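# Carry tube rack through self-closing doors to desk

## Task

Move the tube rack off the counter, through the self-closing doors, and set it on the desk standing upright with each tube seated all the way down in a hole; at the end both doors must be closed, neither the rack nor any tube may have touched the floor, the gripper(s) must have released and moved away, and no robot may have toppled or be left leaning. One or both robots may be used.

## Robot and tools

Robots: r1 and r2, identical Hello Robot Stretch 4 units. Each has an omni-wheel base, a lift riding up a mast, a telescoping arm reaching forward, a three-joint wrist (yaw, pitch, roll) and a two-finger gripper. Each is roughly 1.6 m tall, with the base rim within 0.23 m of the base origin. Cameras per robot: <r>_head_camera, <r>_head_left_camera, <r>_head_right_camera, <r>_wrist_camera (r = r1 or r2).

Frames: the base frame sits on the floor under the base centre, x forward, y left, z up. hand_pose is reported in it (a point between the open fingertips; approximate). The odometry frame is the base frame as it was at scene start. Every robot reports in its own frames, so relative placement of the two robots can only be judged from images, lidar_m and wrist_depth_mm.

execute_actions(actions, cameras): actions is a list with zero or one action. An action is a dict keyed by robot name ("r1", "r2"); each holds "base" and/or "joints", optionally "pace" and "contact_limits", or else only "end_of_arm". Motions inside one action start at the same moment. base takes exactly one relative move from the base's current position: translate_m (metres, forward +, -2 to 2), strafe_m (metres, left +, -2 to 2) or rotate_rad (radians, counter-clockwise +, -3.2 to 3.2). joints are absolute targets, by name: lift_m 0 to 1.2; arm_m 0 to 0.55 (extension); wrist_yaw_rad -1.134 to 4.276 (0 forward, + left, 3.14 folded back, above 3.4 the arm may interfere); wrist_pitch_rad -1.117 to 4.259 (0 level, 1.57 pointing down); wrist_roll_rad -1.117 to 4.259 (0 fingers level, + clockwise viewed from behind); gripper_m -0.038 to 0.141 (fingertip gap in metres; negative means the tips press together). Joint targets outside range are clipped and reported; any other bad value or unknown key rejects the whole call. pace: "slow", "default", "fast", "max" (base up to 0.1/0.3/0.4/0.6 m/s and 1/2/3/4 rad/s; slower when lift is above 0.2, down to 0.3 m/s and 1 rad/s at 1.2). contact_limits: {"arm_m": 0 to 0.75}, default 0.5, lower stops the arm on gentler contact. end_of_arm: "enable_torque" revives wrist/gripper motors that switched off. An action runs at most 15 s. Anything not commanded may keep chasing its earlier target. cameras: list of names, ["all"]/null/omitted for all, [] for none. A stop in one call cancels the later move/wait/finish calls in that reply. To unfold at start: lift_m 0.4 with wrist_yaw_rad 0.

wait(seconds 0 to 10): nothing new commanded; returns state and images. zoom_image(camera, region [x0,y0,x1,y1] pixels, max 504x504): closer view of that camera's latest image. read_manual(section "licences"): licence text only. finished_scene(scene 1 or 2): ends that scene permanently and reports success; the next result carries the next task.

Results: base_status and joint_status per motion: "done"; "off_target" (stopped short, may still push); "contact_stop_at_<key>" (hit something; that part goes slack, a slack lift can sink under load, slack wheels can roll); "limit_stop_at_<name>", incl. "limit_stop_at_tilt" (leaning past 6 degrees; lift, arm and wheels slack and ignore commands until it leans less) and "limit_stop_at_own_body" (self-collision guard, likely with pitch below -0.2 plus strong roll); "time_out"; "torque_fault" (wrist/gripper motor went limp, needs enable_torque). on_its_own lists what was not commanded; "held at" is the held target, not the actual position. joint_positions with done tolerances (lift/arm ±0.004, yaw/roll ±0.02, pitch ±0.05, gripper ±0.004). base_odometry counts wheel turns only (slip counts); if turned_by_wheels and turned_by_imu differ by over ~0.1 rad, the heading is off by about their difference. base_tilt in degrees (forward/right +, ~1.5 degree fixed bias). motor_effort in % of max, + toward higher joint values, peak in brackets; wheel + turns base right; effort off its rest range suggests pushing or load. lidar_m: 12 distances in 30-degree sectors, 1st straight ahead, counter-clockwise (4th left, 7th behind, 10th right), "-" = nothing or under 0.25 m; sees 0.15 m up to robot height, misses glass and thin legs, sees the other robot. wrist_depth_mm: 7x7 grid of median depths 100 to 2000 mm, row by row from top left.

Gripping: command a gap smaller than the object; smaller squeezes harder and pulls it in. Neither the reading nor "done" proves a hold; at commands of 0 or more, a firm squeeze changes gripper effort. Raise the lift if fingertips snag on a surface.

Avoid: the rack or tubes touching the floor, drops, slams, hard shoves. Never let the robots press together: once bases touch, any further millimetre presses hard and can end the run. Two robots given the same move may differ by about 3 cm per metre, which strains a shared load and can tip a robot. More than 1 kg held with arm_m above 0.2 while driving or turning risks tipping, more so fast; heavy level loads (~2 kg) can fault the wrist. Objects may get brief random nudges.

Each tool is called after ">>>" as name(argument=value, ...), one argument or row to a line, values as JSON.

## Session

>>> execute_actions(
  actions=[],
)

Scene clock: 0.00 s.
r1.base_odometry: x=+0.000 y=+0.000 heading=+0.000 (m, m, rad; r1's odometry frame)
r1.turned_by_wheels: +0.000 (rad since the last result)
r1.turned_by_imu: +0.000 (rad since the last result)
r1.base_tilt: forward=+0.1 right=+0.2 (deg)
r1.lidar_m: 2.43 3.40 2.04 1.10 0.83 0.82 0.87 0.79 0.75 0.82 1.14 2.29
r1.base_status: not commanded
r1.joint_positions: lift_m=+0.194 arm_m=-0.003 wrist_yaw_rad=+3.055 wrist_pitch_rad=+0.006 wrist_roll_rad=+0.000 gripper_m=+0.057
r1.joint_status: not commanded
r1.motor_effort: lift_m=+20 arm_m=+0 wrist_yaw_rad=+1 wrist_pitch_rad=-6 wrist_roll_rad=+1 gripper_m=-3 wheel_0=+0 wheel_1=-1 wheel_2=+0 (%)
r1.hand_pose: x=-0.1115 y=+0.1121 z=+0.3708 quat_wxyz=(+0.043, -0.003, +0.000, +0.999) (m; r1's base frame)
r1.wrist_depth_mm: 135 137 1138 976 878 778 741 / - 138 1118 991 878 778 723 / 108 137 1060 976 891 788 732 / 120 140 1060 960 866 788 723 / 820 1060 1138 960 878 798 732 / 866 1060 208 991 193 788 723 / 854 917 991 143 866 759 732
r2.base_odometry: x=+0.000 y=+0.000 heading=+0.000 (m, m, rad; r2's odometry frame)
r2.turned_by_wheels: +0.000 (rad since the last result)
r2.turned_by_imu: +0.000 (rad since the last result)
r2.base_tilt: forward=-0.2 right=+0.2 (deg)
r2.lidar_m: 0.89 1.02 1.64 2.03 2.68 2.22 2.20 1.30 1.06 1.05 1.12 0.90
r2.base_status: not commanded
r2.joint_positions: lift_m=+0.199 arm_m=+0.001 wrist_yaw_rad=+3.152 wrist_pitch_rad=-0.010 wrist_roll_rad=+0.010 gripper_m=+0.057
r2.joint_status: not commanded
r2.motor_effort: lift_m=+17 arm_m=-1 wrist_yaw_rad=+1 wrist_pitch_rad=-5 wrist_roll_rad=+0 gripper_m=-3 wheel_0=+0 wheel_1=+0 wheel_2=+0 (%)
r2.hand_pose: x=-0.1174 y=+0.0843 z=+0.3805 quat_wxyz=(-0.005, +0.005, +0.005, +1.000) (m; r2's base frame)
r2.wrist_depth_mm: - 133 141 - - - - / - 110 141 - - - - / - 118 143 - - - - / 146 144 293 - - - - / 227 1661 - - - - - / 227 1160 220 1255 198 1281 1281 / 227 809 891 106 946 854 917
pictures: r1_head_camera, r1_head_left_camera, r1_head_right_camera, r1_wrist_camera, r2_head_camera, r2_head_left_camera, r2_head_right_camera, r2_wrist_camera
Images, in order (width x height): r1_head_camera 420x560, r1_head_left_camera 420x672, r1_head_right_camera 420x672, r1_wrist_camera 616x392, r2_head_camera 420x560, r2_head_left_camera 420x672, r2_head_right_camera 420x672, r2_wrist_camera 616x392.

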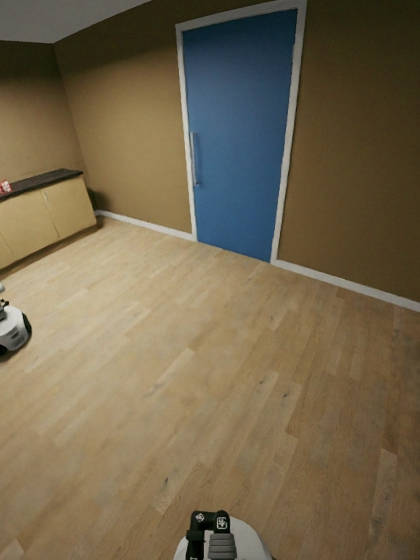

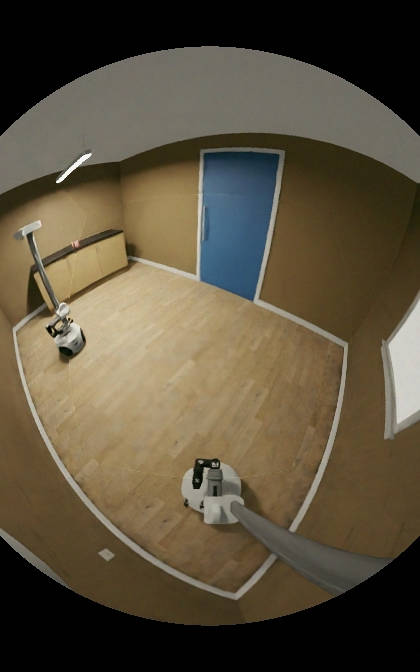

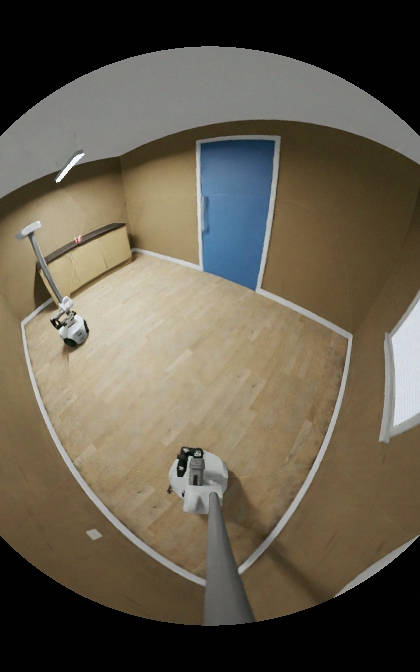

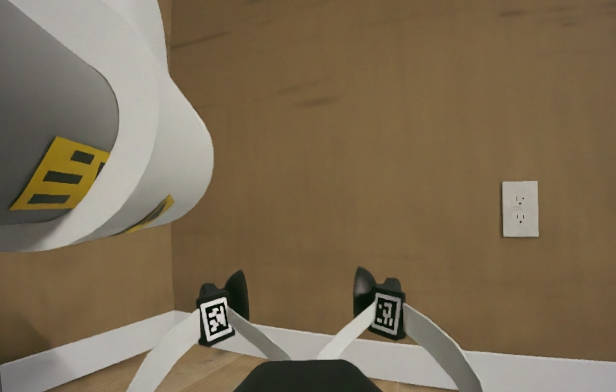

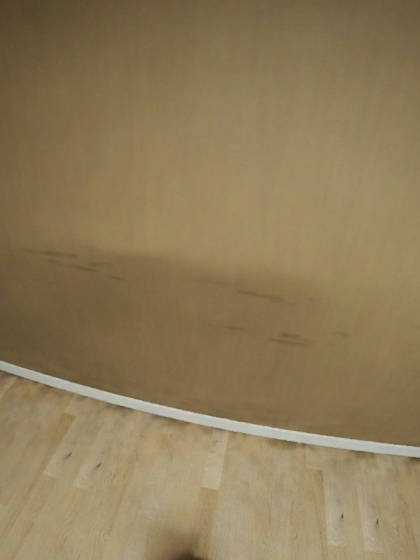

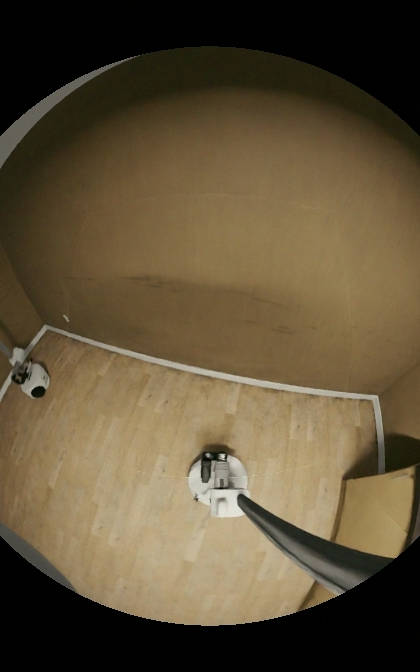

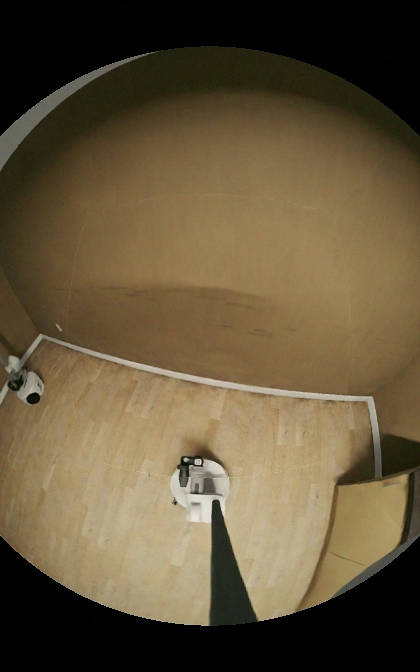

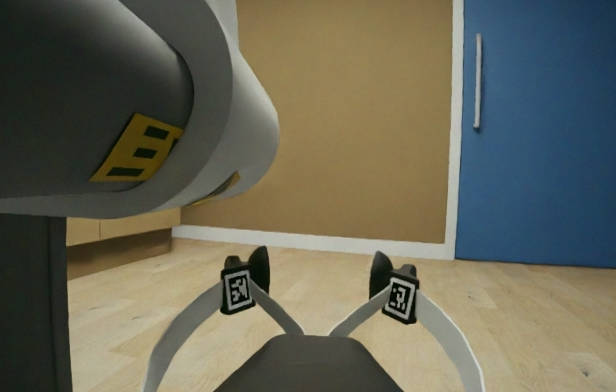

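>>> zoom_image(
  camera="r1_head_camera",
  region=[0, 0, 320, 280],
)

>>> zoom_image(
  camera="r1_head_left_camera",
  region=[30, 200, 150, 300],
)

Region (0, 0, 320, 280) of r1_head_camera's 420x560 image, scaled by 1.575, with more detail than that image has; it fills the top 441 rows of this view, and the rest is white.

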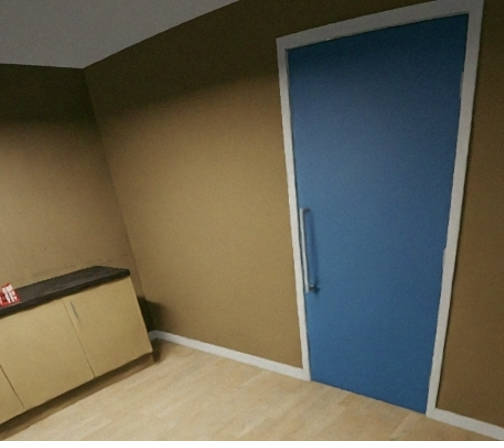

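Region (30, 200, 150, 300) of r1_head_left_camera's 420x672 image, scaled by 4.200, with more detail than that image has.

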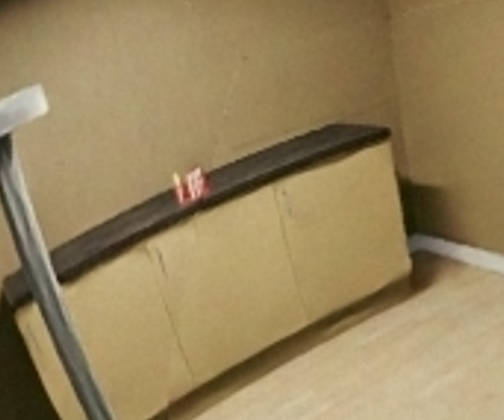

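>>> execute_actions(
  actions=[
    {"r1":{"base":{"rotate_rad":-0.5},"joints":{"lift_m":0.7,"wrist_yaw_rad":0},"pace":"fast"},"r2":{"base":{"rotate_rad":-1.75},"joints":{"lift_m":0.9,"wrist_yaw_rad":0},"pace":"fast"}},
  ],
  cameras=["r1_head_camera","r1_head_left_camera","r2_head_camera","r2_wrist_camera"],
)

Scene clock: 3.73 s.
r1.base_odometry: x=+0.000 y=+0.000 heading=-0.500 (m, m, rad; r1's odometry frame)
r1.turned_by_wheels: -0.500 (rad since the last result)
r1.turned_by_imu: -0.508 (rad since the last result)
r1.base_tilt: forward=+0.0 right=+0.1 (deg)
r1.lidar_m: 2.28 2.42 3.40 2.05 1.12 0.84 0.82 0.87 0.80 0.76 0.84 1.15
r1.base_status: done
r1.joint_positions: lift_m=+0.700 arm_m=-0.003 wrist_yaw_rad=+0.000 wrist_pitch_rad=+0.006 wrist_roll_rad=+0.000 gripper_m=+0.057
r1.joint_status: all done
r1.motor_effort: lift_m=+26(27) arm_m=+0(1) wrist_yaw_rad=-1(4) wrist_pitch_rad=-7(7) wrist_roll_rad=+1(0) gripper_m=+1(3) wheel_0=+0(7) wheel_1=-1(10) wheel_2=-2(10) (%)
r1.hand_pose: x=+0.4569 y=-0.0873 z=+0.8761 quat_wxyz=(+1.000, +0.000, +0.003, +0.000) (m; r1's base frame)
r1.wrist_depth_mm: - - - - - 1618 1098 / - - - - - 1708 1118 / - - - - - 1708 1118 / - - - - - 1756 1138 / - - - - - 1756 1118 / - - 208 - 193 1708 1160 / - - - 143 - 1464 1160
r2.base_odometry: x=+0.000 y=+0.000 heading=-1.750 (m, m, rad; r2's odometry frame)
r2.turned_by_wheels: -1.750 (rad since the last result)
r2.turned_by_imu: -1.764 (rad since the last result)
r2.base_tilt: forward=-0.1 right=+0.2 (deg)
r2.lidar_m: 1.04 1.30 0.94 0.90 0.96 1.32 2.07 3.13 2.30 2.21 1.48 1.09
r2.base_status: done
r2.joint_positions: lift_m=+0.900 arm_m=+0.001 wrist_yaw_rad=+0.000 wrist_pitch_rad=-0.010 wrist_roll_rad=+0.010 gripper_m=+0.057
r2.joint_status: all done
r2.motor_effort: lift_m=+22(24) arm_m=-1(1) wrist_yaw_rad=-2(6) wrist_pitch_rad=-6(6) wrist_roll_rad=+0(0) gripper_m=-4(5) wheel_0=+1(7) wheel_1=+0(9) wheel_2=+0(8) (%)
r2.hand_pose: x=+0.4605 y=-0.0873 z=+1.0808 quat_wxyz=(+1.000, +0.005, -0.005, +0.000) (m; r2's base frame)
r2.wrist_depth_mm: 1281 1464 1430 1430 1397 1397 1366 / 1308 1464 1430 1430 1430 1430 1397 / 1336 1464 1430 1464 1430 1397 1430 / 1366 1464 1464 1464 1464 1430 1397 / 1336 1499 1464 1138 1160 1205 1229 / 1336 1537 219 866 199 831 831 / 1366 1499 1464 106 866 842 831
pictures: r1_head_camera, r1_head_left_camera, r2_head_camera, r2_wrist_camera
Images, in order (width x height): r1_head_camera 420x560, r1_head_left_camera 420x672, r2_head_camera 420x560, r2_wrist_camera 616x392.

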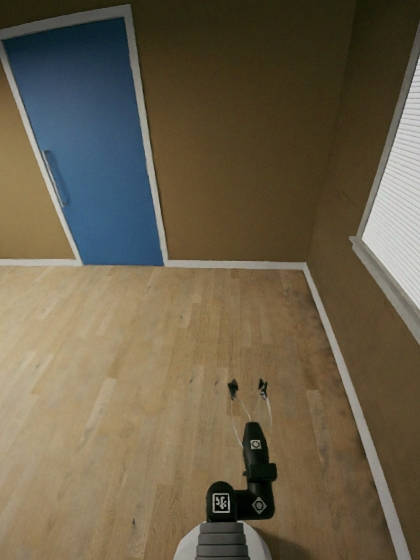

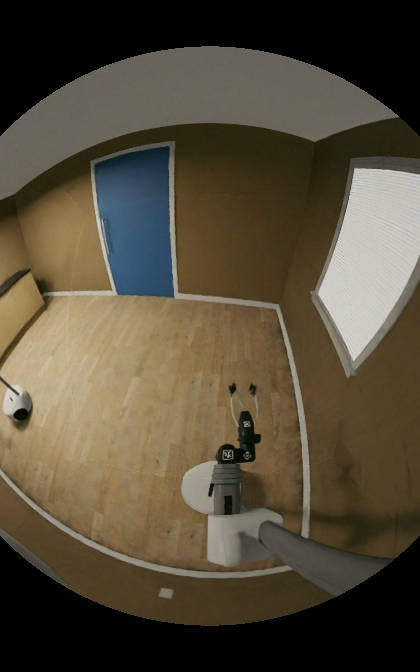

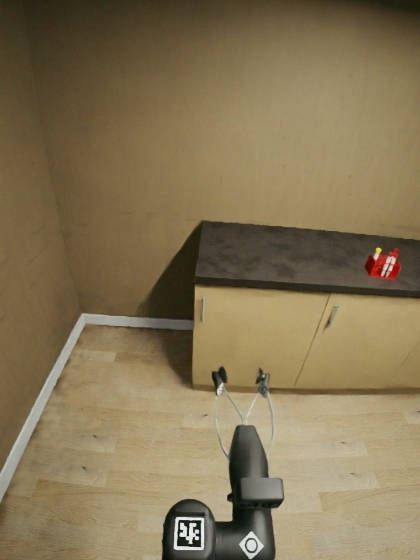

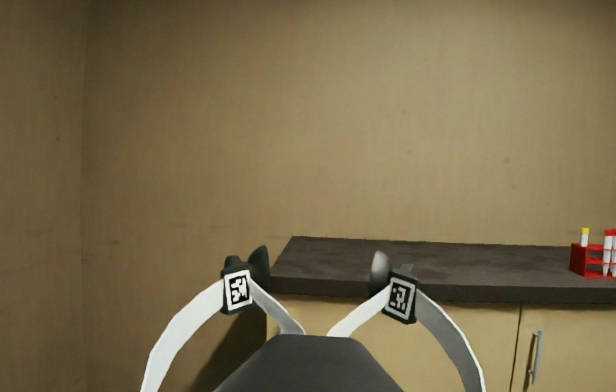

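>>> execute_actions(
  actions=[
    {"r1":{"base":{"strafe_m":1.08},"pace":"fast"},"r2":{"base":{"strafe_m":-0.6},"joints":{"lift_m":1.0,"wrist_pitch_rad":0.4},"pace":"fast"}},
  ],
  cameras=["r1_head_camera","r2_head_camera","r2_wrist_camera"],
)

>>> execute_actions(
  actions=[
    {"r1":{"base":{"translate_m":1.3},"pace":"fast"},"r2":{"base":{"translate_m":0.5},"pace":"fast"}},
  ],
  cameras=["r1_head_camera","r1_wrist_camera","r2_head_camera","r2_wrist_camera"],
)

Scene clock: 9.23 s.
r1.base_odometry: x=+0.518 y=+0.948 heading=-0.500 (m, m, rad; r1's odometry frame)
r1.turned_by_wheels: +0.000 (rad since the last result)
r1.turned_by_imu: +0.000 (rad since the last result)
r1.base_tilt: forward=+0.2 right=+0.3 (deg)
r1.lidar_m: 2.38 1.33 1.22 2.23 0.99 0.72 0.72 0.77 1.16 1.85 1.94 2.44
r1.base_status: done
r1.joint_positions: lift_m=+0.700 arm_m=-0.003 wrist_yaw_rad=+0.000 wrist_pitch_rad=+0.006 wrist_roll_rad=+0.000 gripper_m=+0.057
r1.joint_status: not commanded
r1.motor_effort: lift_m=+25(25) arm_m=+0(0) wrist_yaw_rad=+0(1) wrist_pitch_rad=-7(6) wrist_roll_rad=+0(0) gripper_m=+0(2) wheel_0=+1(10) wheel_1=-1(10) wheel_2=+0(2) (%)
r1.hand_pose: x=+0.4569 y=-0.0874 z=+0.8761 quat_wxyz=(+1.000, +0.000, +0.003, +0.000) (m; r1's base frame)
r1.wrist_depth_mm: - - - - - - - / - - - - - - - / - - - - - - - / - - - - - - - / - - - - - - - / - - 208 - 194 - - / - - - 143 - 1983 -
r2.base_odometry: x=-0.590 y=+0.107 heading=-1.750 (m, m, rad; r2's odometry frame)
r2.turned_by_wheels: +0.000 (rad since the last result)
r2.turned_by_imu: +0.001 (rad since the last result)
r2.base_tilt: forward=-0.1 right=+0.2 (deg)
r2.lidar_m: 1.04 1.11 1.57 1.51 1.58 1.22 3.09 2.24 1.64 1.60 1.42 1.08
r2.base_status: done
r2.joint_positions: lift_m=+1.000 arm_m=+0.001 wrist_yaw_rad=+0.000 wrist_pitch_rad=+0.402 wrist_roll_rad=+0.010 gripper_m=+0.057
r2.joint_status: all done
r2.motor_effort: lift_m=+22(25) arm_m=+0(1) wrist_yaw_rad=+1(0) wrist_pitch_rad=-4(1) wrist_roll_rad=+1(0) gripper_m=-3(3) wheel_0=+0(14) wheel_1=+1(10) wheel_2=+1(0) (%)
r2.hand_pose: x=+0.4376 y=-0.0874 z=+1.0651 quat_wxyz=(+0.980, +0.005, +0.199, -0.001) (m; r2's base frame)
r2.wrist_depth_mm: 1336 1308 1336 1308 1281 1255 1255 / 1430 1397 1366 1366 1366 1308 1336 / 1499 917 931 931 904 960 1008 / 1576 946 931 904 878 878 842 / 1756 1025 976 976 946 946 931 / 1576 1118 220 1042 199 991 1008 / 1336 1281 1160 106 1118 1098 1098
pictures: r1_head_camera, r2_head_camera, r2_wrist_camera
Images, in order (width x height): r1_head_camera 420x560, r2_head_camera 420x560, r2_wrist_camera 616x392.

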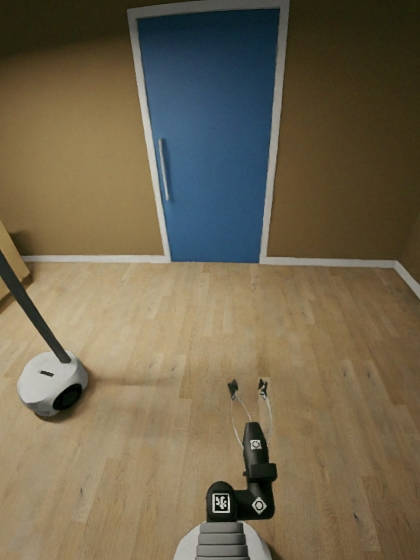

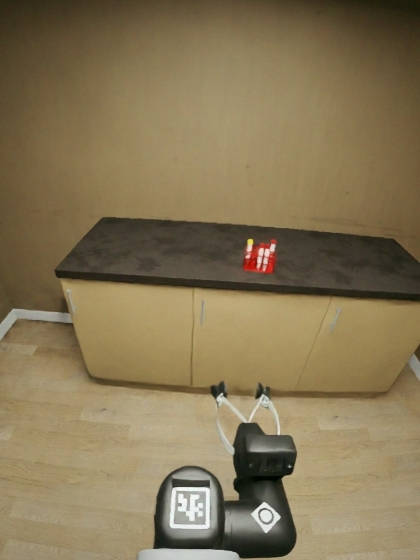

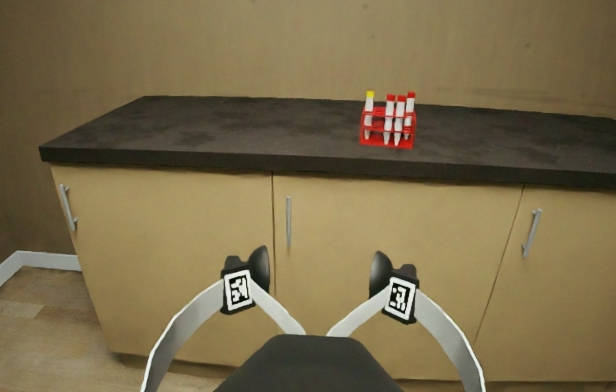

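Scene clock: 13.83 s.
r1.base_odometry: x=+1.659 y=+0.324 heading=-0.500 (m, m, rad; r1's odometry frame)
r1.turned_by_wheels: +0.000 (rad since the last result)
r1.turned_by_imu: -0.005 (rad since the last result)
r1.base_tilt: forward=+0.0 right=+0.2 (deg)
r1.lidar_m: 1.10 1.15 1.69 1.47 1.47 2.05 2.03 2.18 1.98 1.94 1.48 1.11
r1.base_status: done
r1.joint_positions: lift_m=+0.700 arm_m=-0.003 wrist_yaw_rad=+0.000 wrist_pitch_rad=+0.006 wrist_roll_rad=+0.000 gripper_m=+0.057
r1.joint_status: not commanded
r1.motor_effort: lift_m=+25(25) arm_m=+0(0) wrist_yaw_rad=+0(0) wrist_pitch_rad=-7(6) wrist_roll_rad=+0(0) gripper_m=-3(1) wheel_0=-1(6) wheel_1=+1(5) wheel_2=+1(13) (%)
r1.hand_pose: x=+0.4569 y=-0.0874 z=+0.8761 quat_wxyz=(+1.000, +0.000, +0.003, +0.000) (m; r1's base frame)
r1.wrist_depth_mm: 891 904 866 866 866 854 842 / 878 878 866 878 866 842 831 / 891 904 866 866 854 854 831 / 891 904 878 866 854 842 831 / 904 891 878 878 854 842 820 / 904 878 208 878 193 842 842 / 878 891 878 143 854 820 831
r2.base_odometry: x=-0.679 y=-0.385 heading=-1.750 (m, m, rad; r2's odometry frame)
r2.turned_by_wheels: +0.000 (rad since the last result)
r2.turned_by_imu: -0.002 (rad since the last result)
r2.base_tilt: forward=-0.1 right=+0.1 (deg)
r2.lidar_m: 0.52 0.58 0.82 1.50 1.57 2.17 1.49 1.46 1.66 1.60 0.75 0.56
r2.base_status: done
r2.joint_positions: lift_m=+1.000 arm_m=+0.001 wrist_yaw_rad=+0.000 wrist_pitch_rad=+0.402 wrist_roll_rad=+0.010 gripper_m=+0.057
r2.joint_status: not commanded
r2.motor_effort: lift_m=+22(22) arm_m=-1(1) wrist_yaw_rad=+0(1) wrist_pitch_rad=-3(3) wrist_roll_rad=+0(1) gripper_m=-4(2) wheel_0=+1(9) wheel_1=+0(5) wheel_2=+1(10) (%)
r2.hand_pose: x=+0.4376 y=-0.0874 z=+1.0651 quat_wxyz=(+0.980, +0.005, +0.199, -0.001) (m; r2's base frame)
r2.wrist_depth_mm: 904 878 866 866 854 842 831 / 931 931 917 917 904 891 866 / 960 917 917 946 946 931 931 / 647 654 661 661 634 603 683 / 492 500 504 512 492 469 517 / 430 421 219 415 199 415 415 / 496 480 462 106 436 397 397
pictures: r1_head_camera, r1_wrist_camera, r2_head_camera, r2_wrist_camera
Images, in order (width x height): r1_head_camera 420x560, r1_wrist_camera 616x392, r2_head_camera 420x560, r2_wrist_camera 616x392.

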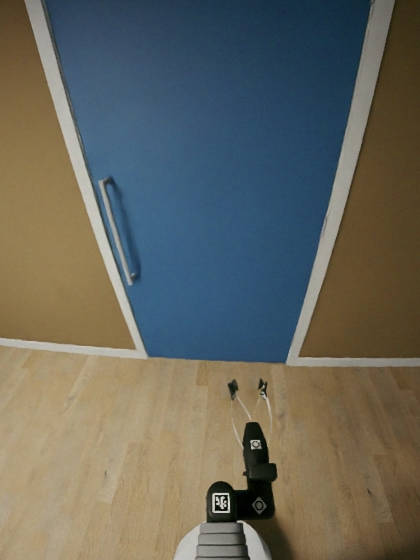

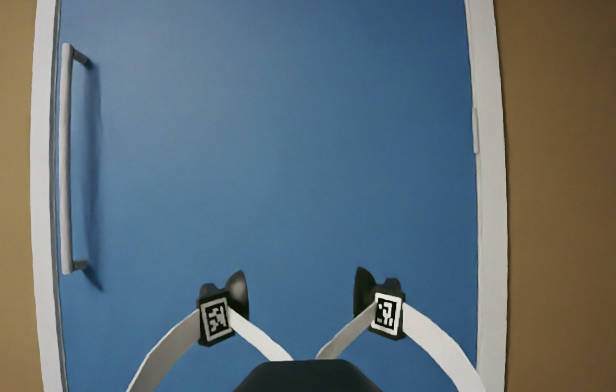

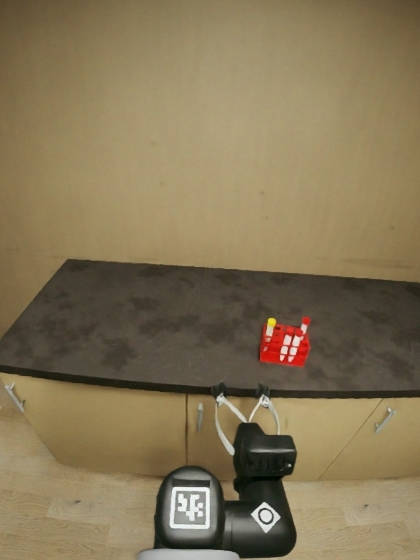

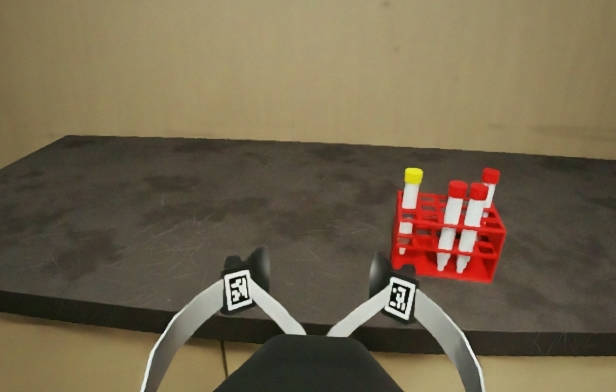

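>>> zoom_image(
  camera="r2_wrist_camera",
  region=[370, 150, 530, 300],
)

>>> zoom_image(
  camera="r2_head_camera",
  region=[240, 300, 340, 390],
)

Region (370, 150, 530, 300) of r2_wrist_camera's 616x392 image, scaled by 3.150; it fills the top 472 rows of this view, and the rest is white.

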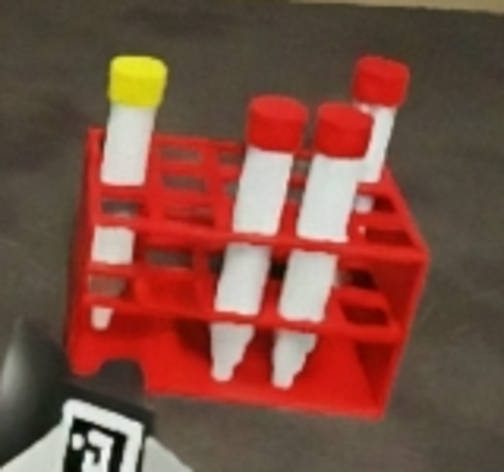

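Region (240, 300, 340, 390) of r2_head_camera's 420x560 image, scaled by 5.040, with more detail than that image has; it fills the top 454 rows of this view, and the rest is white.

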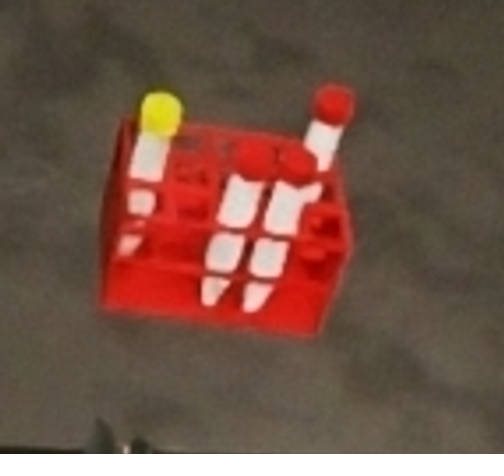

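>>> execute_actions(
  actions=[
    {"r1":{"base":{"strafe_m":0.48},"joints":{"lift_m":0.65,"gripper_m":0.1},"pace":"fast"},"r2":{"base":{"rotate_rad":-0.15},"joints":{"lift_m":0.84,"wrist_pitch_rad":0.2,"gripper_m":0.141},"pace":"fast"}},
  ],
  cameras=["r1_wrist_camera","r2_wrist_camera"],
)

>>> execute_actions(
  actions=[
    {"r1":{"joints":{"arm_m":0.35},"pace":"fast"},"r2":{"base":{"strafe_m":-0.076}}},
  ],
  cameras=["r1_head_camera","r1_wrist_camera","r2_head_camera","r2_wrist_camera"],
)

Scene clock: 18.00 s.
r1.base_odometry: x=+1.889 y=+0.746 heading=-0.500 (m, m, rad; r1's odometry frame)
r1.turned_by_wheels: +0.000 (rad since the last result)
r1.turned_by_imu: -0.001 (rad since the last result)
r1.base_tilt: forward=+0.2 right=+0.2 (deg)
r1.lidar_m: 1.08 1.20 1.69 1.02 0.99 2.05 2.00 2.12 2.48 2.40 1.52 1.15
r1.base_status: done
r1.joint_positions: lift_m=+0.650 arm_m=-0.003 wrist_yaw_rad=+0.000 wrist_pitch_rad=+0.006 wrist_roll_rad=+0.000 gripper_m=+0.100
r1.joint_status: all done
r1.motor_effort: lift_m=+16(22) arm_m=+0(0) wrist_yaw_rad=+0(1) wrist_pitch_rad=-6(7) wrist_roll_rad=+0(1) gripper_m=-1(1) wheel_0=+1(10) wheel_1=+0(11) wheel_2=+0(1) (%)
r1.hand_pose: x=+0.4569 y=-0.0874 z=+0.8269 quat_wxyz=(+1.000, +0.000, +0.003, +0.000) (m; r1's base frame)
r1.wrist_depth_mm: 931 946 917 917 904 878 878 / 931 931 917 904 904 891 866 / 946 917 904 904 891 866 866 / 946 917 904 904 891 878 866 / 960 917 904 891 891 878 866 / 931 917 224 891 198 866 866 / 946 917 931 144 891 866 878
r2.base_odometry: x=-0.679 y=-0.385 heading=-1.899 (m, m, rad; r2's odometry frame)
r2.turned_by_wheels: -0.150 (rad since the last result)
r2.turned_by_imu: -0.152 (rad since the last result)
r2.base_tilt: forward=-0.1 right=+0.2 (deg)
r2.lidar_m: 0.53 0.53 0.69 1.50 1.52 1.92 3.58 0.98 1.39 1.61 0.88 0.59
r2.base_status: done
r2.joint_positions: lift_m=+0.840 arm_m=+0.001 wrist_yaw_rad=+0.000 wrist_pitch_rad=+0.202 wrist_roll_rad=+0.010 gripper_m=+0.141
r2.joint_status: all done
r2.motor_effort: lift_m=+13(20) arm_m=-1(1) wrist_yaw_rad=+2(1) wrist_pitch_rad=-6(8) wrist_roll_rad=+0(0) gripper_m=+1(2) wheel_0=+3(7) wheel_1=+0(5) wheel_2=+0(6) (%)
r2.hand_pose: x=+0.4546 y=-0.0874 z=+0.9605 quat_wxyz=(+0.995, +0.005, +0.101, +0.000) (m; r2's base frame)
r2.wrist_depth_mm: 831 854 878 891 917 946 946 / 854 878 904 917 946 976 991 / 891 904 946 946 946 1008 1025 / 544 559 569 530 480 621 627 / 353 364 373 382 387 389 392 / 362 343 375 353 362 218 413 / 375 384 389 106 410 418 430
pictures: r1_wrist_camera, r2_wrist_camera
Images, in order (width x height): r1_wrist_camera 616x392, r2_wrist_camera 616x392.

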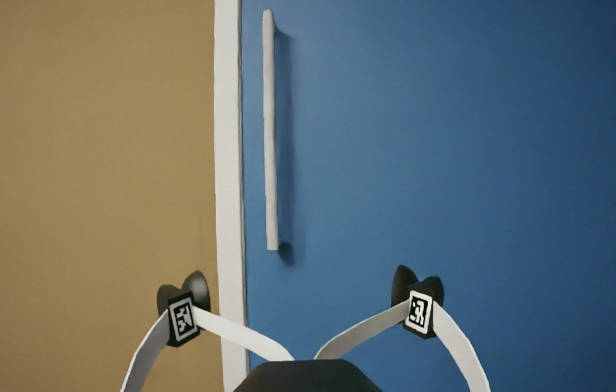

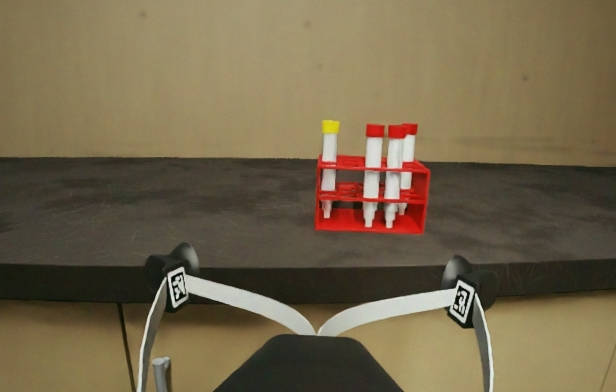

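Scene clock: 19.80 s.
r1.base_odometry: x=+1.889 y=+0.746 heading=-0.500 (m, m, rad; r1's odometry frame)
r1.turned_by_wheels: +0.000 (rad since the last result)
r1.turned_by_imu: -0.001 (rad since the last result)
r1.base_tilt: forward=+0.1 right=+0.1 (deg)
r1.lidar_m: 1.04 1.21 1.69 0.97 0.96 2.05 1.99 2.13 2.46 2.40 1.51 1.15
r1.base_status: not commanded
r1.joint_positions: lift_m=+0.650 arm_m=+0.349 wrist_yaw_rad=+0.000 wrist_pitch_rad=+0.006 wrist_roll_rad=+0.000 gripper_m=+0.100
r1.joint_status: all done
r1.motor_effort: lift_m=+16(15) arm_m=+7(8) wrist_yaw_rad=+0(0) wrist_pitch_rad=-6(8) wrist_roll_rad=-1(1) gripper_m=-1(0) wheel_0=+1(1) wheel_1=+0(0) wheel_2=+0(0) (%)
r1.hand_pose: x=+0.8082 y=-0.0874 z=+0.8269 quat_wxyz=(+1.000, +0.000, +0.003, +0.000) (m; r1's base frame)
r1.wrist_depth_mm: 574 574 549 554 549 539 535 / 580 564 549 559 554 539 535 / 574 569 554 554 549 544 539 / 580 569 554 559 549 544 535 / 569 564 549 549 544 539 535 / 580 564 223 554 198 539 535 / 574 564 544 144 549 535 535
r2.base_odometry: x=-0.751 y=-0.361 heading=-1.899 (m, m, rad; r2's odometry frame)
r2.turned_by_wheels: +0.000 (rad since the last result)
r2.turned_by_imu: +0.000 (rad since the last result)
r2.base_tilt: forward=-0.1 right=+0.2 (deg)
r2.lidar_m: 0.53 0.56 0.72 1.57 1.61 2.02 3.54 0.94 1.30 1.53 0.86 0.59
r2.base_status: done
r2.joint_positions: lift_m=+0.840 arm_m=+0.001 wrist_yaw_rad=+0.000 wrist_pitch_rad=+0.202 wrist_roll_rad=+0.010 gripper_m=+0.141
r2.joint_status: not commanded
r2.motor_effort: lift_m=+13(13) arm_m=-1(0) wrist_yaw_rad=+2(0) wrist_pitch_rad=-6(6) wrist_roll_rad=+0(0) gripper_m=+0(0) wheel_0=+0(14) wheel_1=-1(9) wheel_2=+0(2) (%)
r2.hand_pose: x=+0.4546 y=-0.0874 z=+0.9605 quat_wxyz=(+0.995, +0.005, +0.101, +0.000) (m; r2's base frame)
r2.wrist_depth_mm: 842 866 878 904 931 946 960 / 866 891 917 946 960 976 991 / 891 931 946 466 991 1025 1042 / 544 559 564 469 597 621 634 / 355 366 375 379 384 389 392 / 373 353 384 364 370 219 424 / 387 392 397 106 421 430 439
pictures: r1_head_camera, r1_wrist_camera, r2_head_camera, r2_wrist_camera
Images, in order (width x height): r1_head_camera 420x560, r1_wrist_camera 616x392, r2_head_camera 420x560, r2_wrist_camera 616x392.

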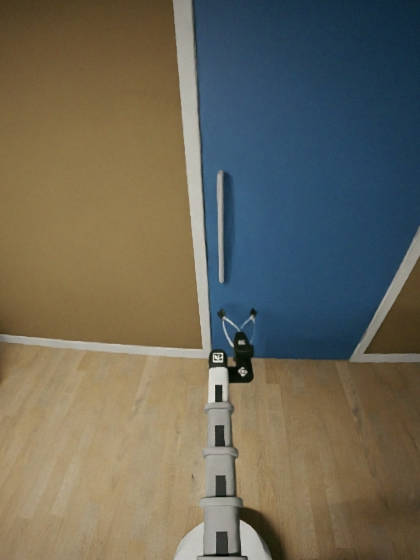

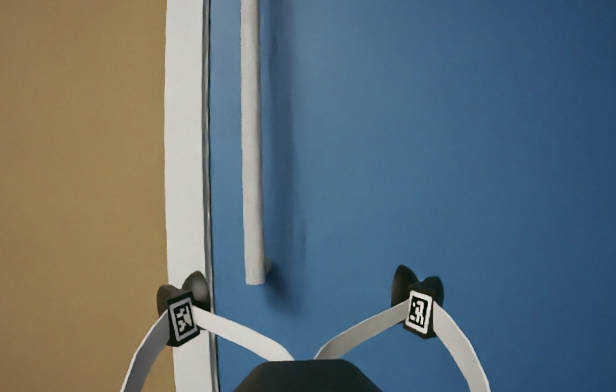

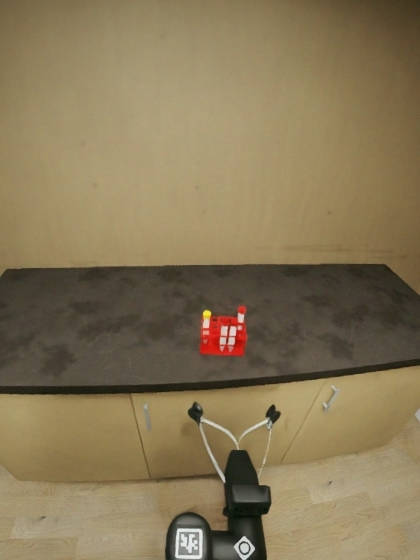

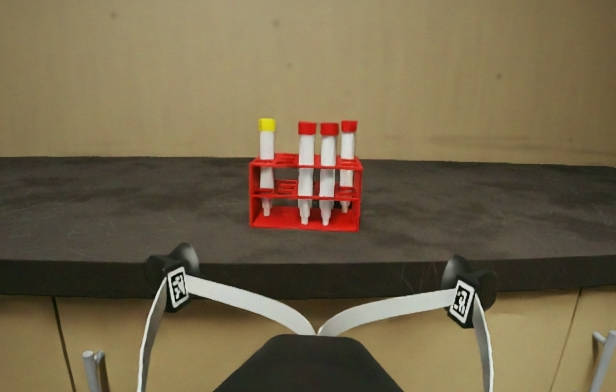

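>>> execute_actions(
  actions=[
    {"r1":{"base":{"strafe_m":0.065},"joints":{"lift_m":0.69,"arm_m":0.45}},"r2":{"base":{"strafe_m":0.008},"joints":{"lift_m":0.815,"arm_m":0.14}}},
  ],
  cameras=["r1_wrist_camera","r2_wrist_camera"],
)

Scene clock: 22.10 s.
r1.base_odometry: x=+1.920 y=+0.803 heading=-0.500 (m, m, rad; r1's odometry frame)
r1.turned_by_wheels: +0.000 (rad since the last result)
r1.turned_by_imu: -0.001 (rad since the last result)
r1.base_tilt: forward=+0.1 right=+0.2 (deg)
r1.lidar_m: 1.06 1.23 1.62 0.91 0.89 2.05 1.98 2.12 2.54 2.47 1.48 1.16
r1.base_status: done
r1.joint_positions: lift_m=+0.690 arm_m=+0.449 wrist_yaw_rad=+0.000 wrist_pitch_rad=+0.006 wrist_roll_rad=+0.000 gripper_m=+0.100
r1.joint_status: all done
r1.motor_effort: lift_m=+26(26) arm_m=+7(7) wrist_yaw_rad=-1(0) wrist_pitch_rad=-6(6) wrist_roll_rad=+0(0) gripper_m=+1(1) wheel_0=+0(8) wheel_1=-1(5) wheel_2=+0(1) (%)
r1.hand_pose: x=+0.9082 y=-0.0874 z=+0.8660 quat_wxyz=(+1.000, +0.000, +0.003, +0.000) (m; r1's base frame)
r1.wrist_depth_mm: 480 473 455 459 459 452 445 / 480 469 452 462 455 452 442 / 477 469 452 459 455 455 442 / 480 473 455 459 459 449 442 / 477 469 455 459 452 449 442 / 477 469 224 455 197 449 445 / 477 469 452 144 452 449 445
r2.base_odometry: x=-0.744 y=-0.363 heading=-1.899 (m, m, rad; r2's odometry frame)
r2.turned_by_wheels: +0.000 (rad since the last result)
r2.turned_by_imu: +0.000 (rad since the last result)
r2.base_tilt: forward=-0.1 right=+0.2 (deg)
r2.lidar_m: 0.52 0.56 0.72 1.56 1.60 2.01 3.56 0.88 1.21 1.54 0.89 0.62
r2.base_status: done
r2.joint_positions: lift_m=+0.815 arm_m=+0.139 wrist_yaw_rad=+0.000 wrist_pitch_rad=+0.202 wrist_roll_rad=+0.010 gripper_m=+0.141
r2.joint_status: all done
r2.motor_effort: lift_m=+13(13) arm_m=+4(4) wrist_yaw_rad=-1(1) wrist_pitch_rad=-5(6) wrist_roll_rad=+0(1) gripper_m=+0(2) wheel_0=+0(7) wheel_1=+0(6) wheel_2=+0(0) (%)
r2.hand_pose: x=+0.5928 y=-0.0874 z=+0.9357 quat_wxyz=(+0.995, +0.005, +0.101, +0.000) (m; r2's base frame)
r2.wrist_depth_mm: 715 741 759 788 788 820 831 / 750 768 788 798 820 842 854 / 778 788 798 293 854 866 904 / 452 462 389 303 410 517 525 / 294 301 304 307 312 325 325 / 216 212 215 232 223 218 234 / 209 214 217 106 228 235 240
pictures: r1_wrist_camera, r2_wrist_camera
Images, in order (width x height): r1_wrist_camera 616x392, r2_wrist_camera 616x392.

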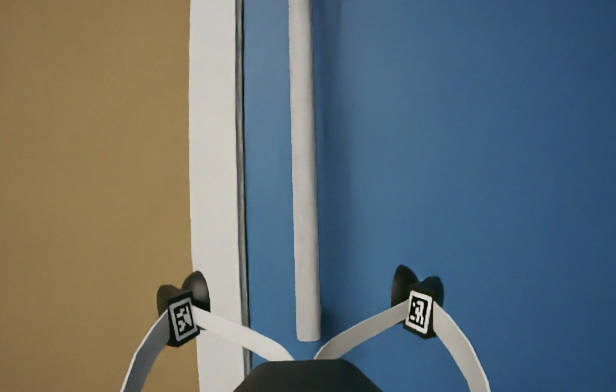

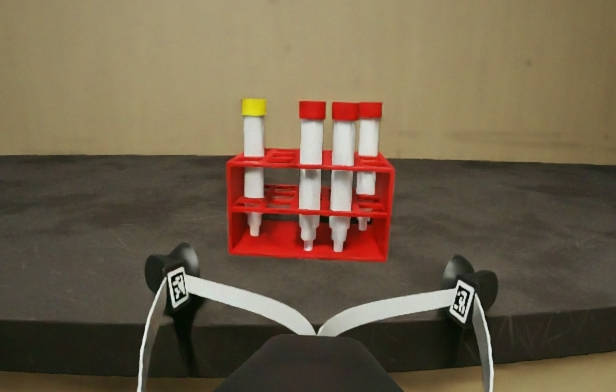

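>>> execute_actions(
  actions=[
    {"r1":{"base":{"translate_m":0.12},"joints":{"lift_m":0.72}},"r2":{"base":{"strafe_m":0.006},"joints":{"lift_m":0.83,"arm_m":0.19}}},
  ],
  cameras=["r1_wrist_camera","r2_wrist_camera"],
)

Scene clock: 24.70 s.
r1.base_odometry: x=+2.025 y=+0.745 heading=-0.500 (m, m, rad; r1's odometry frame)
r1.turned_by_wheels: +0.000 (rad since the last result)
r1.turned_by_imu: -0.001 (rad since the last result)
r1.base_tilt: forward=+0.1 right=+0.2 (deg)
r1.lidar_m: 0.96 1.08 1.59 1.07 0.92 2.17 2.10 2.24 2.56 2.49 1.34 1.03
r1.base_status: done
r1.joint_positions: lift_m=+0.720 arm_m=+0.449 wrist_yaw_rad=+0.000 wrist_pitch_rad=+0.006 wrist_roll_rad=+0.000 gripper_m=+0.100
r1.joint_status: all done
r1.motor_effort: lift_m=+26(27) arm_m=+7(7) wrist_yaw_rad=-1(1) wrist_pitch_rad=-7(6) wrist_roll_rad=+0(0) gripper_m=+0(3) wheel_0=+1(5) wheel_1=+2(7) wheel_2=-1(7) (%)
r1.hand_pose: x=+0.9082 y=-0.0874 z=+0.8960 quat_wxyz=(+1.000, +0.000, +0.003, +0.000) (m; r1's base frame)
r1.wrist_depth_mm: 351 351 343 340 334 334 329 / 351 349 343 340 336 332 329 / 353 349 343 340 338 330 330 / 353 347 342 340 336 332 329 / 351 345 342 338 336 332 330 / 349 345 223 336 198 332 329 / 351 345 330 144 336 330 327
r2.base_odometry: x=-0.738 y=-0.365 heading=-1.899 (m, m, rad; r2's odometry frame)
r2.turned_by_wheels: +0.000 (rad since the last result)
r2.turned_by_imu: +0.000 (rad since the last result)
r2.base_tilt: forward=-0.1 right=+0.2 (deg)
r2.lidar_m: 0.54 0.55 0.71 1.56 1.59 2.00 3.56 0.94 1.05 1.54 0.88 0.60
r2.base_status: done
r2.joint_positions: lift_m=+0.830 arm_m=+0.189 wrist_yaw_rad=+0.000 wrist_pitch_rad=+0.202 wrist_roll_rad=+0.010 gripper_m=+0.141
r2.joint_status: all done
r2.motor_effort: lift_m=+23(24) arm_m=+4(4) wrist_yaw_rad=+3(2) wrist_pitch_rad=-6(5) wrist_roll_rad=+0(1) gripper_m=+0(1) wheel_0=+1(5) wheel_1=-1(8) wheel_2=+0(1) (%)
r2.hand_pose: x=+0.6428 y=-0.0874 z=+0.9499 quat_wxyz=(+0.995, +0.005, +0.101, -0.001) (m; r2's base frame)
r2.wrist_depth_mm: 683 699 707 732 750 768 778 / 707 723 741 759 778 798 820 / 723 750 759 778 798 831 831 / 500 512 430 278 291 569 585 / 325 334 279 263 287 357 359 / 240 235 230 257 235 218 259 / 197 195 207 106 213 203 -
pictures: r1_wrist_camera, r2_wrist_camera
Images, in order (width x height): r1_wrist_camera 616x392, r2_wrist_camera 616x392.

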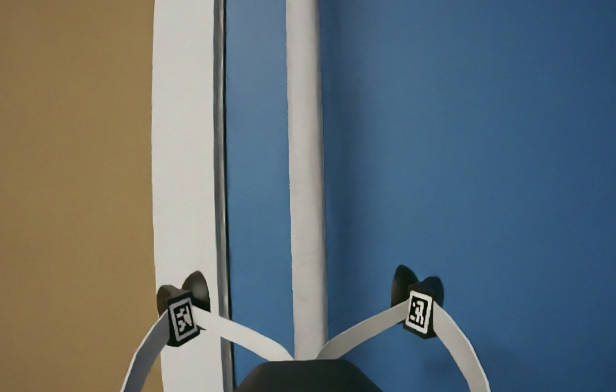

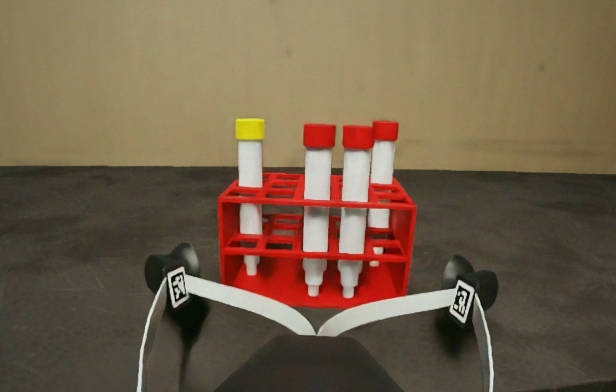

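>>> execute_actions(
  actions=[
    {"r1":{"joints":{"arm_m":0.51}},"r2":{"joints":{"arm_m":0.232}}},
  ],
  cameras=["r1_wrist_camera","r2_wrist_camera","r2_head_camera"],
)

Scene clock: 26.13 s.
r1.base_odometry: x=+2.025 y=+0.745 heading=-0.500 (m, m, rad; r1's odometry frame)
r1.turned_by_wheels: +0.000 (rad since the last result)
r1.turned_by_imu: +0.000 (rad since the last result)
r1.base_tilt: forward=+0.0 right=+0.3 (deg)
r1.lidar_m: 0.95 1.07 1.58 1.06 0.94 2.17 2.11 2.27 2.55 2.48 1.34 1.04
r1.base_status: not commanded
r1.joint_positions: lift_m=+0.720 arm_m=+0.509 wrist_yaw_rad=+0.000 wrist_pitch_rad=+0.006 wrist_roll_rad=+0.000 gripper_m=+0.100
r1.joint_status: all done
r1.motor_effort: lift_m=+26(25) arm_m=+7(8) wrist_yaw_rad=-1(0) wrist_pitch_rad=-6(6) wrist_roll_rad=-1(0) gripper_m=+1(0) wheel_0=+1(1) wheel_1=+2(2) wheel_2=-1(1) (%)
r1.hand_pose: x=+0.9681 y=-0.0874 z=+0.8960 quat_wxyz=(+1.000, +0.000, +0.003, +0.000) (m; r1's base frame)
r1.wrist_depth_mm: 291 273 282 279 277 274 - / 290 273 286 279 278 273 272 / 291 273 283 281 277 274 272 / 290 273 283 279 278 272 270 / 290 273 283 215 277 272 270 / 290 272 223 211 198 273 271 / 289 272 279 144 277 272 -
r2.base_odometry: x=-0.738 y=-0.365 heading=-1.899 (m, m, rad; r2's odometry frame)
r2.turned_by_wheels: +0.000 (rad since the last result)
r2.turned_by_imu: +0.000 (rad since the last result)
r2.base_tilt: forward=-0.2 right=+0.2 (deg)
r2.lidar_m: 0.53 0.55 0.71 1.56 1.59 2.00 3.56 0.92 1.08 1.55 0.91 0.61
r2.base_status: not commanded
r2.joint_positions: lift_m=+0.830 arm_m=+0.231 wrist_yaw_rad=+0.000 wrist_pitch_rad=+0.202 wrist_roll_rad=+0.010 gripper_m=+0.141
r2.joint_status: all done
r2.motor_effort: lift_m=+23(23) arm_m=+4(4) wrist_yaw_rad=+0(2) wrist_pitch_rad=-5(6) wrist_roll_rad=+0(0) gripper_m=+2(2) wheel_0=+1(1) wheel_1=-1(1) wheel_2=+0(0) (%)
r2.hand_pose: x=+0.6848 y=-0.0874 z=+0.9499 quat_wxyz=(+0.995, +0.005, +0.101, -0.001) (m; r2's base frame)
r2.wrist_depth_mm: 647 661 676 699 707 723 741 / 668 683 707 723 741 759 768 / 691 707 723 741 750 778 809 / 496 508 427 249 254 569 580 / 325 334 238 234 213 357 359 / 240 235 224 209 210 218 258 / 197 195 207 106 212 203 -
pictures: r1_wrist_camera, r2_head_camera, r2_wrist_camera
Images, in order (width x height): r1_wrist_camera 616x392, r2_head_camera 420x560, r2_wrist_camera 616x392.

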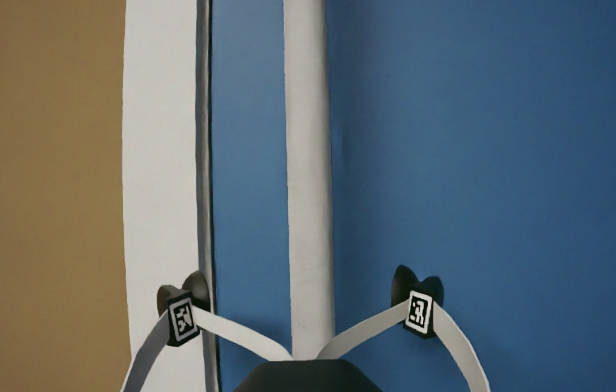

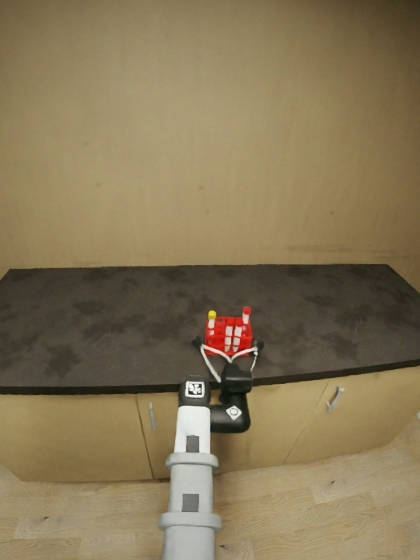

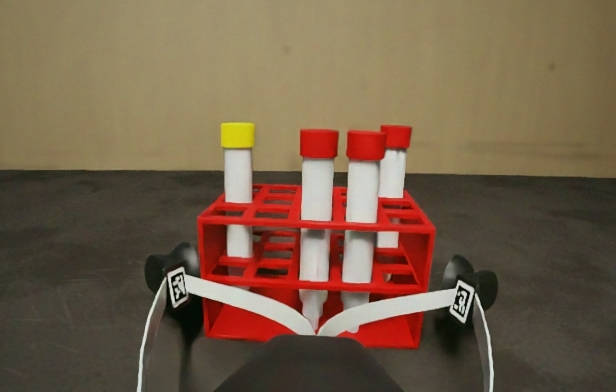

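>>> execute_actions(
  actions=[
    {"r1":{"joints":{"gripper_m":-0.025}},"r2":{"joints":{"gripper_m":0.075}}},
  ],
  cameras=["r1_wrist_camera","r2_wrist_camera"],
)

Scene clock: 28.37 s.
r1.base_odometry: x=+2.025 y=+0.745 heading=-0.501 (m, m, rad; r1's odometry frame)
r1.turned_by_wheels: -0.001 (rad since the last result)
r1.turned_by_imu: -0.002 (rad since the last result)
r1.base_tilt: forward=+0.0 right=+0.2 (deg)
r1.lidar_m: 0.93 1.08 1.60 1.07 0.93 2.18 2.11 2.25 2.57 2.49 1.35 1.04
r1.base_status: not commanded
r1.joint_positions: lift_m=+0.720 arm_m=+0.509 wrist_yaw_rad=-0.003 wrist_pitch_rad=+0.006 wrist_roll_rad=+0.000 gripper_m=-0.024
r1.joint_status: all done
r1.motor_effort: lift_m=+26(26) arm_m=+5(7) wrist_yaw_rad=+9(12) wrist_pitch_rad=-7(7) wrist_roll_rad=+0(0) gripper_m=-18(14) wheel_0=-3(3) wheel_1=-1(2) wheel_2=-3(3) (%)
r1.hand_pose: x=+0.9683 y=-0.0883 z=+0.8960 quat_wxyz=(+1.000, +0.000, +0.003, -0.002) (m; r1's base frame)
r1.wrist_depth_mm: 289 273 274 204 270 268 - / 290 274 273 203 270 267 265 / 289 272 273 202 268 266 265 / 289 272 273 203 270 265 265 / 289 272 273 205 267 267 265 / 289 272 204 197 183 267 265 / 287 270 270 197 267 264 -
r2.base_odometry: x=-0.738 y=-0.365 heading=-1.899 (m, m, rad; r2's odometry frame)
r2.turned_by_wheels: +0.000 (rad since the last result)
r2.turned_by_imu: +0.000 (rad since the last result)
r2.base_tilt: forward=-0.1 right=+0.2 (deg)
r2.lidar_m: 0.52 0.52 0.71 1.56 1.58 2.00 3.55 0.94 1.07 1.56 0.88 0.58
r2.base_status: not commanded
r2.joint_positions: lift_m=+0.830 arm_m=+0.231 wrist_yaw_rad=+0.000 wrist_pitch_rad=+0.203 wrist_roll_rad=+0.010 gripper_m=+0.076
r2.joint_status: all done
r2.motor_effort: lift_m=+23(23) arm_m=+4(5) wrist_yaw_rad=+1(0) wrist_pitch_rad=-7(7) wrist_roll_rad=+0(1) gripper_m=-26(28) wheel_0=+1(1) wheel_1=-1(1) wheel_2=+0(0) (%)
r2.hand_pose: x=+0.6847 y=-0.0874 z=+0.9497 quat_wxyz=(+0.995, +0.005, +0.101, -0.001) (m; r2's base frame)
r2.wrist_depth_mm: 647 661 676 691 707 723 741 / 668 683 707 715 741 759 768 / 699 715 723 732 236 788 798 / 496 508 436 217 206 559 574 / 322 332 224 200 198 355 357 / 238 221 204 222 202 185 257 / 196 200 199 106 198 202 -
pictures: r1_wrist_camera, r2_wrist_camera
Images, in order (width x height): r1_wrist_camera 616x392, r2_wrist_camera 616x392.

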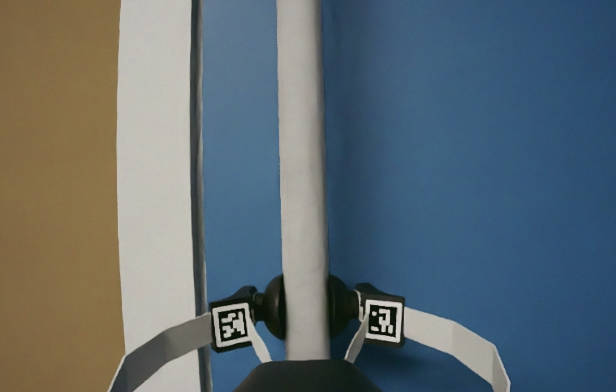

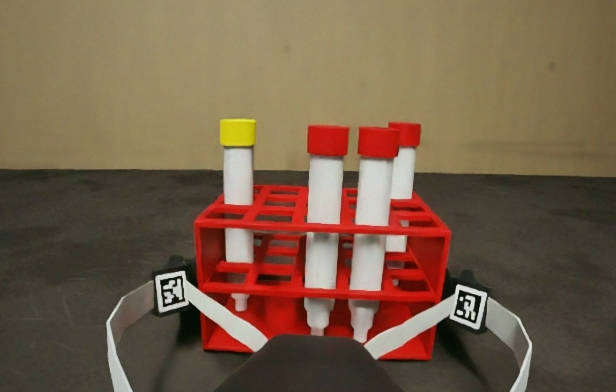

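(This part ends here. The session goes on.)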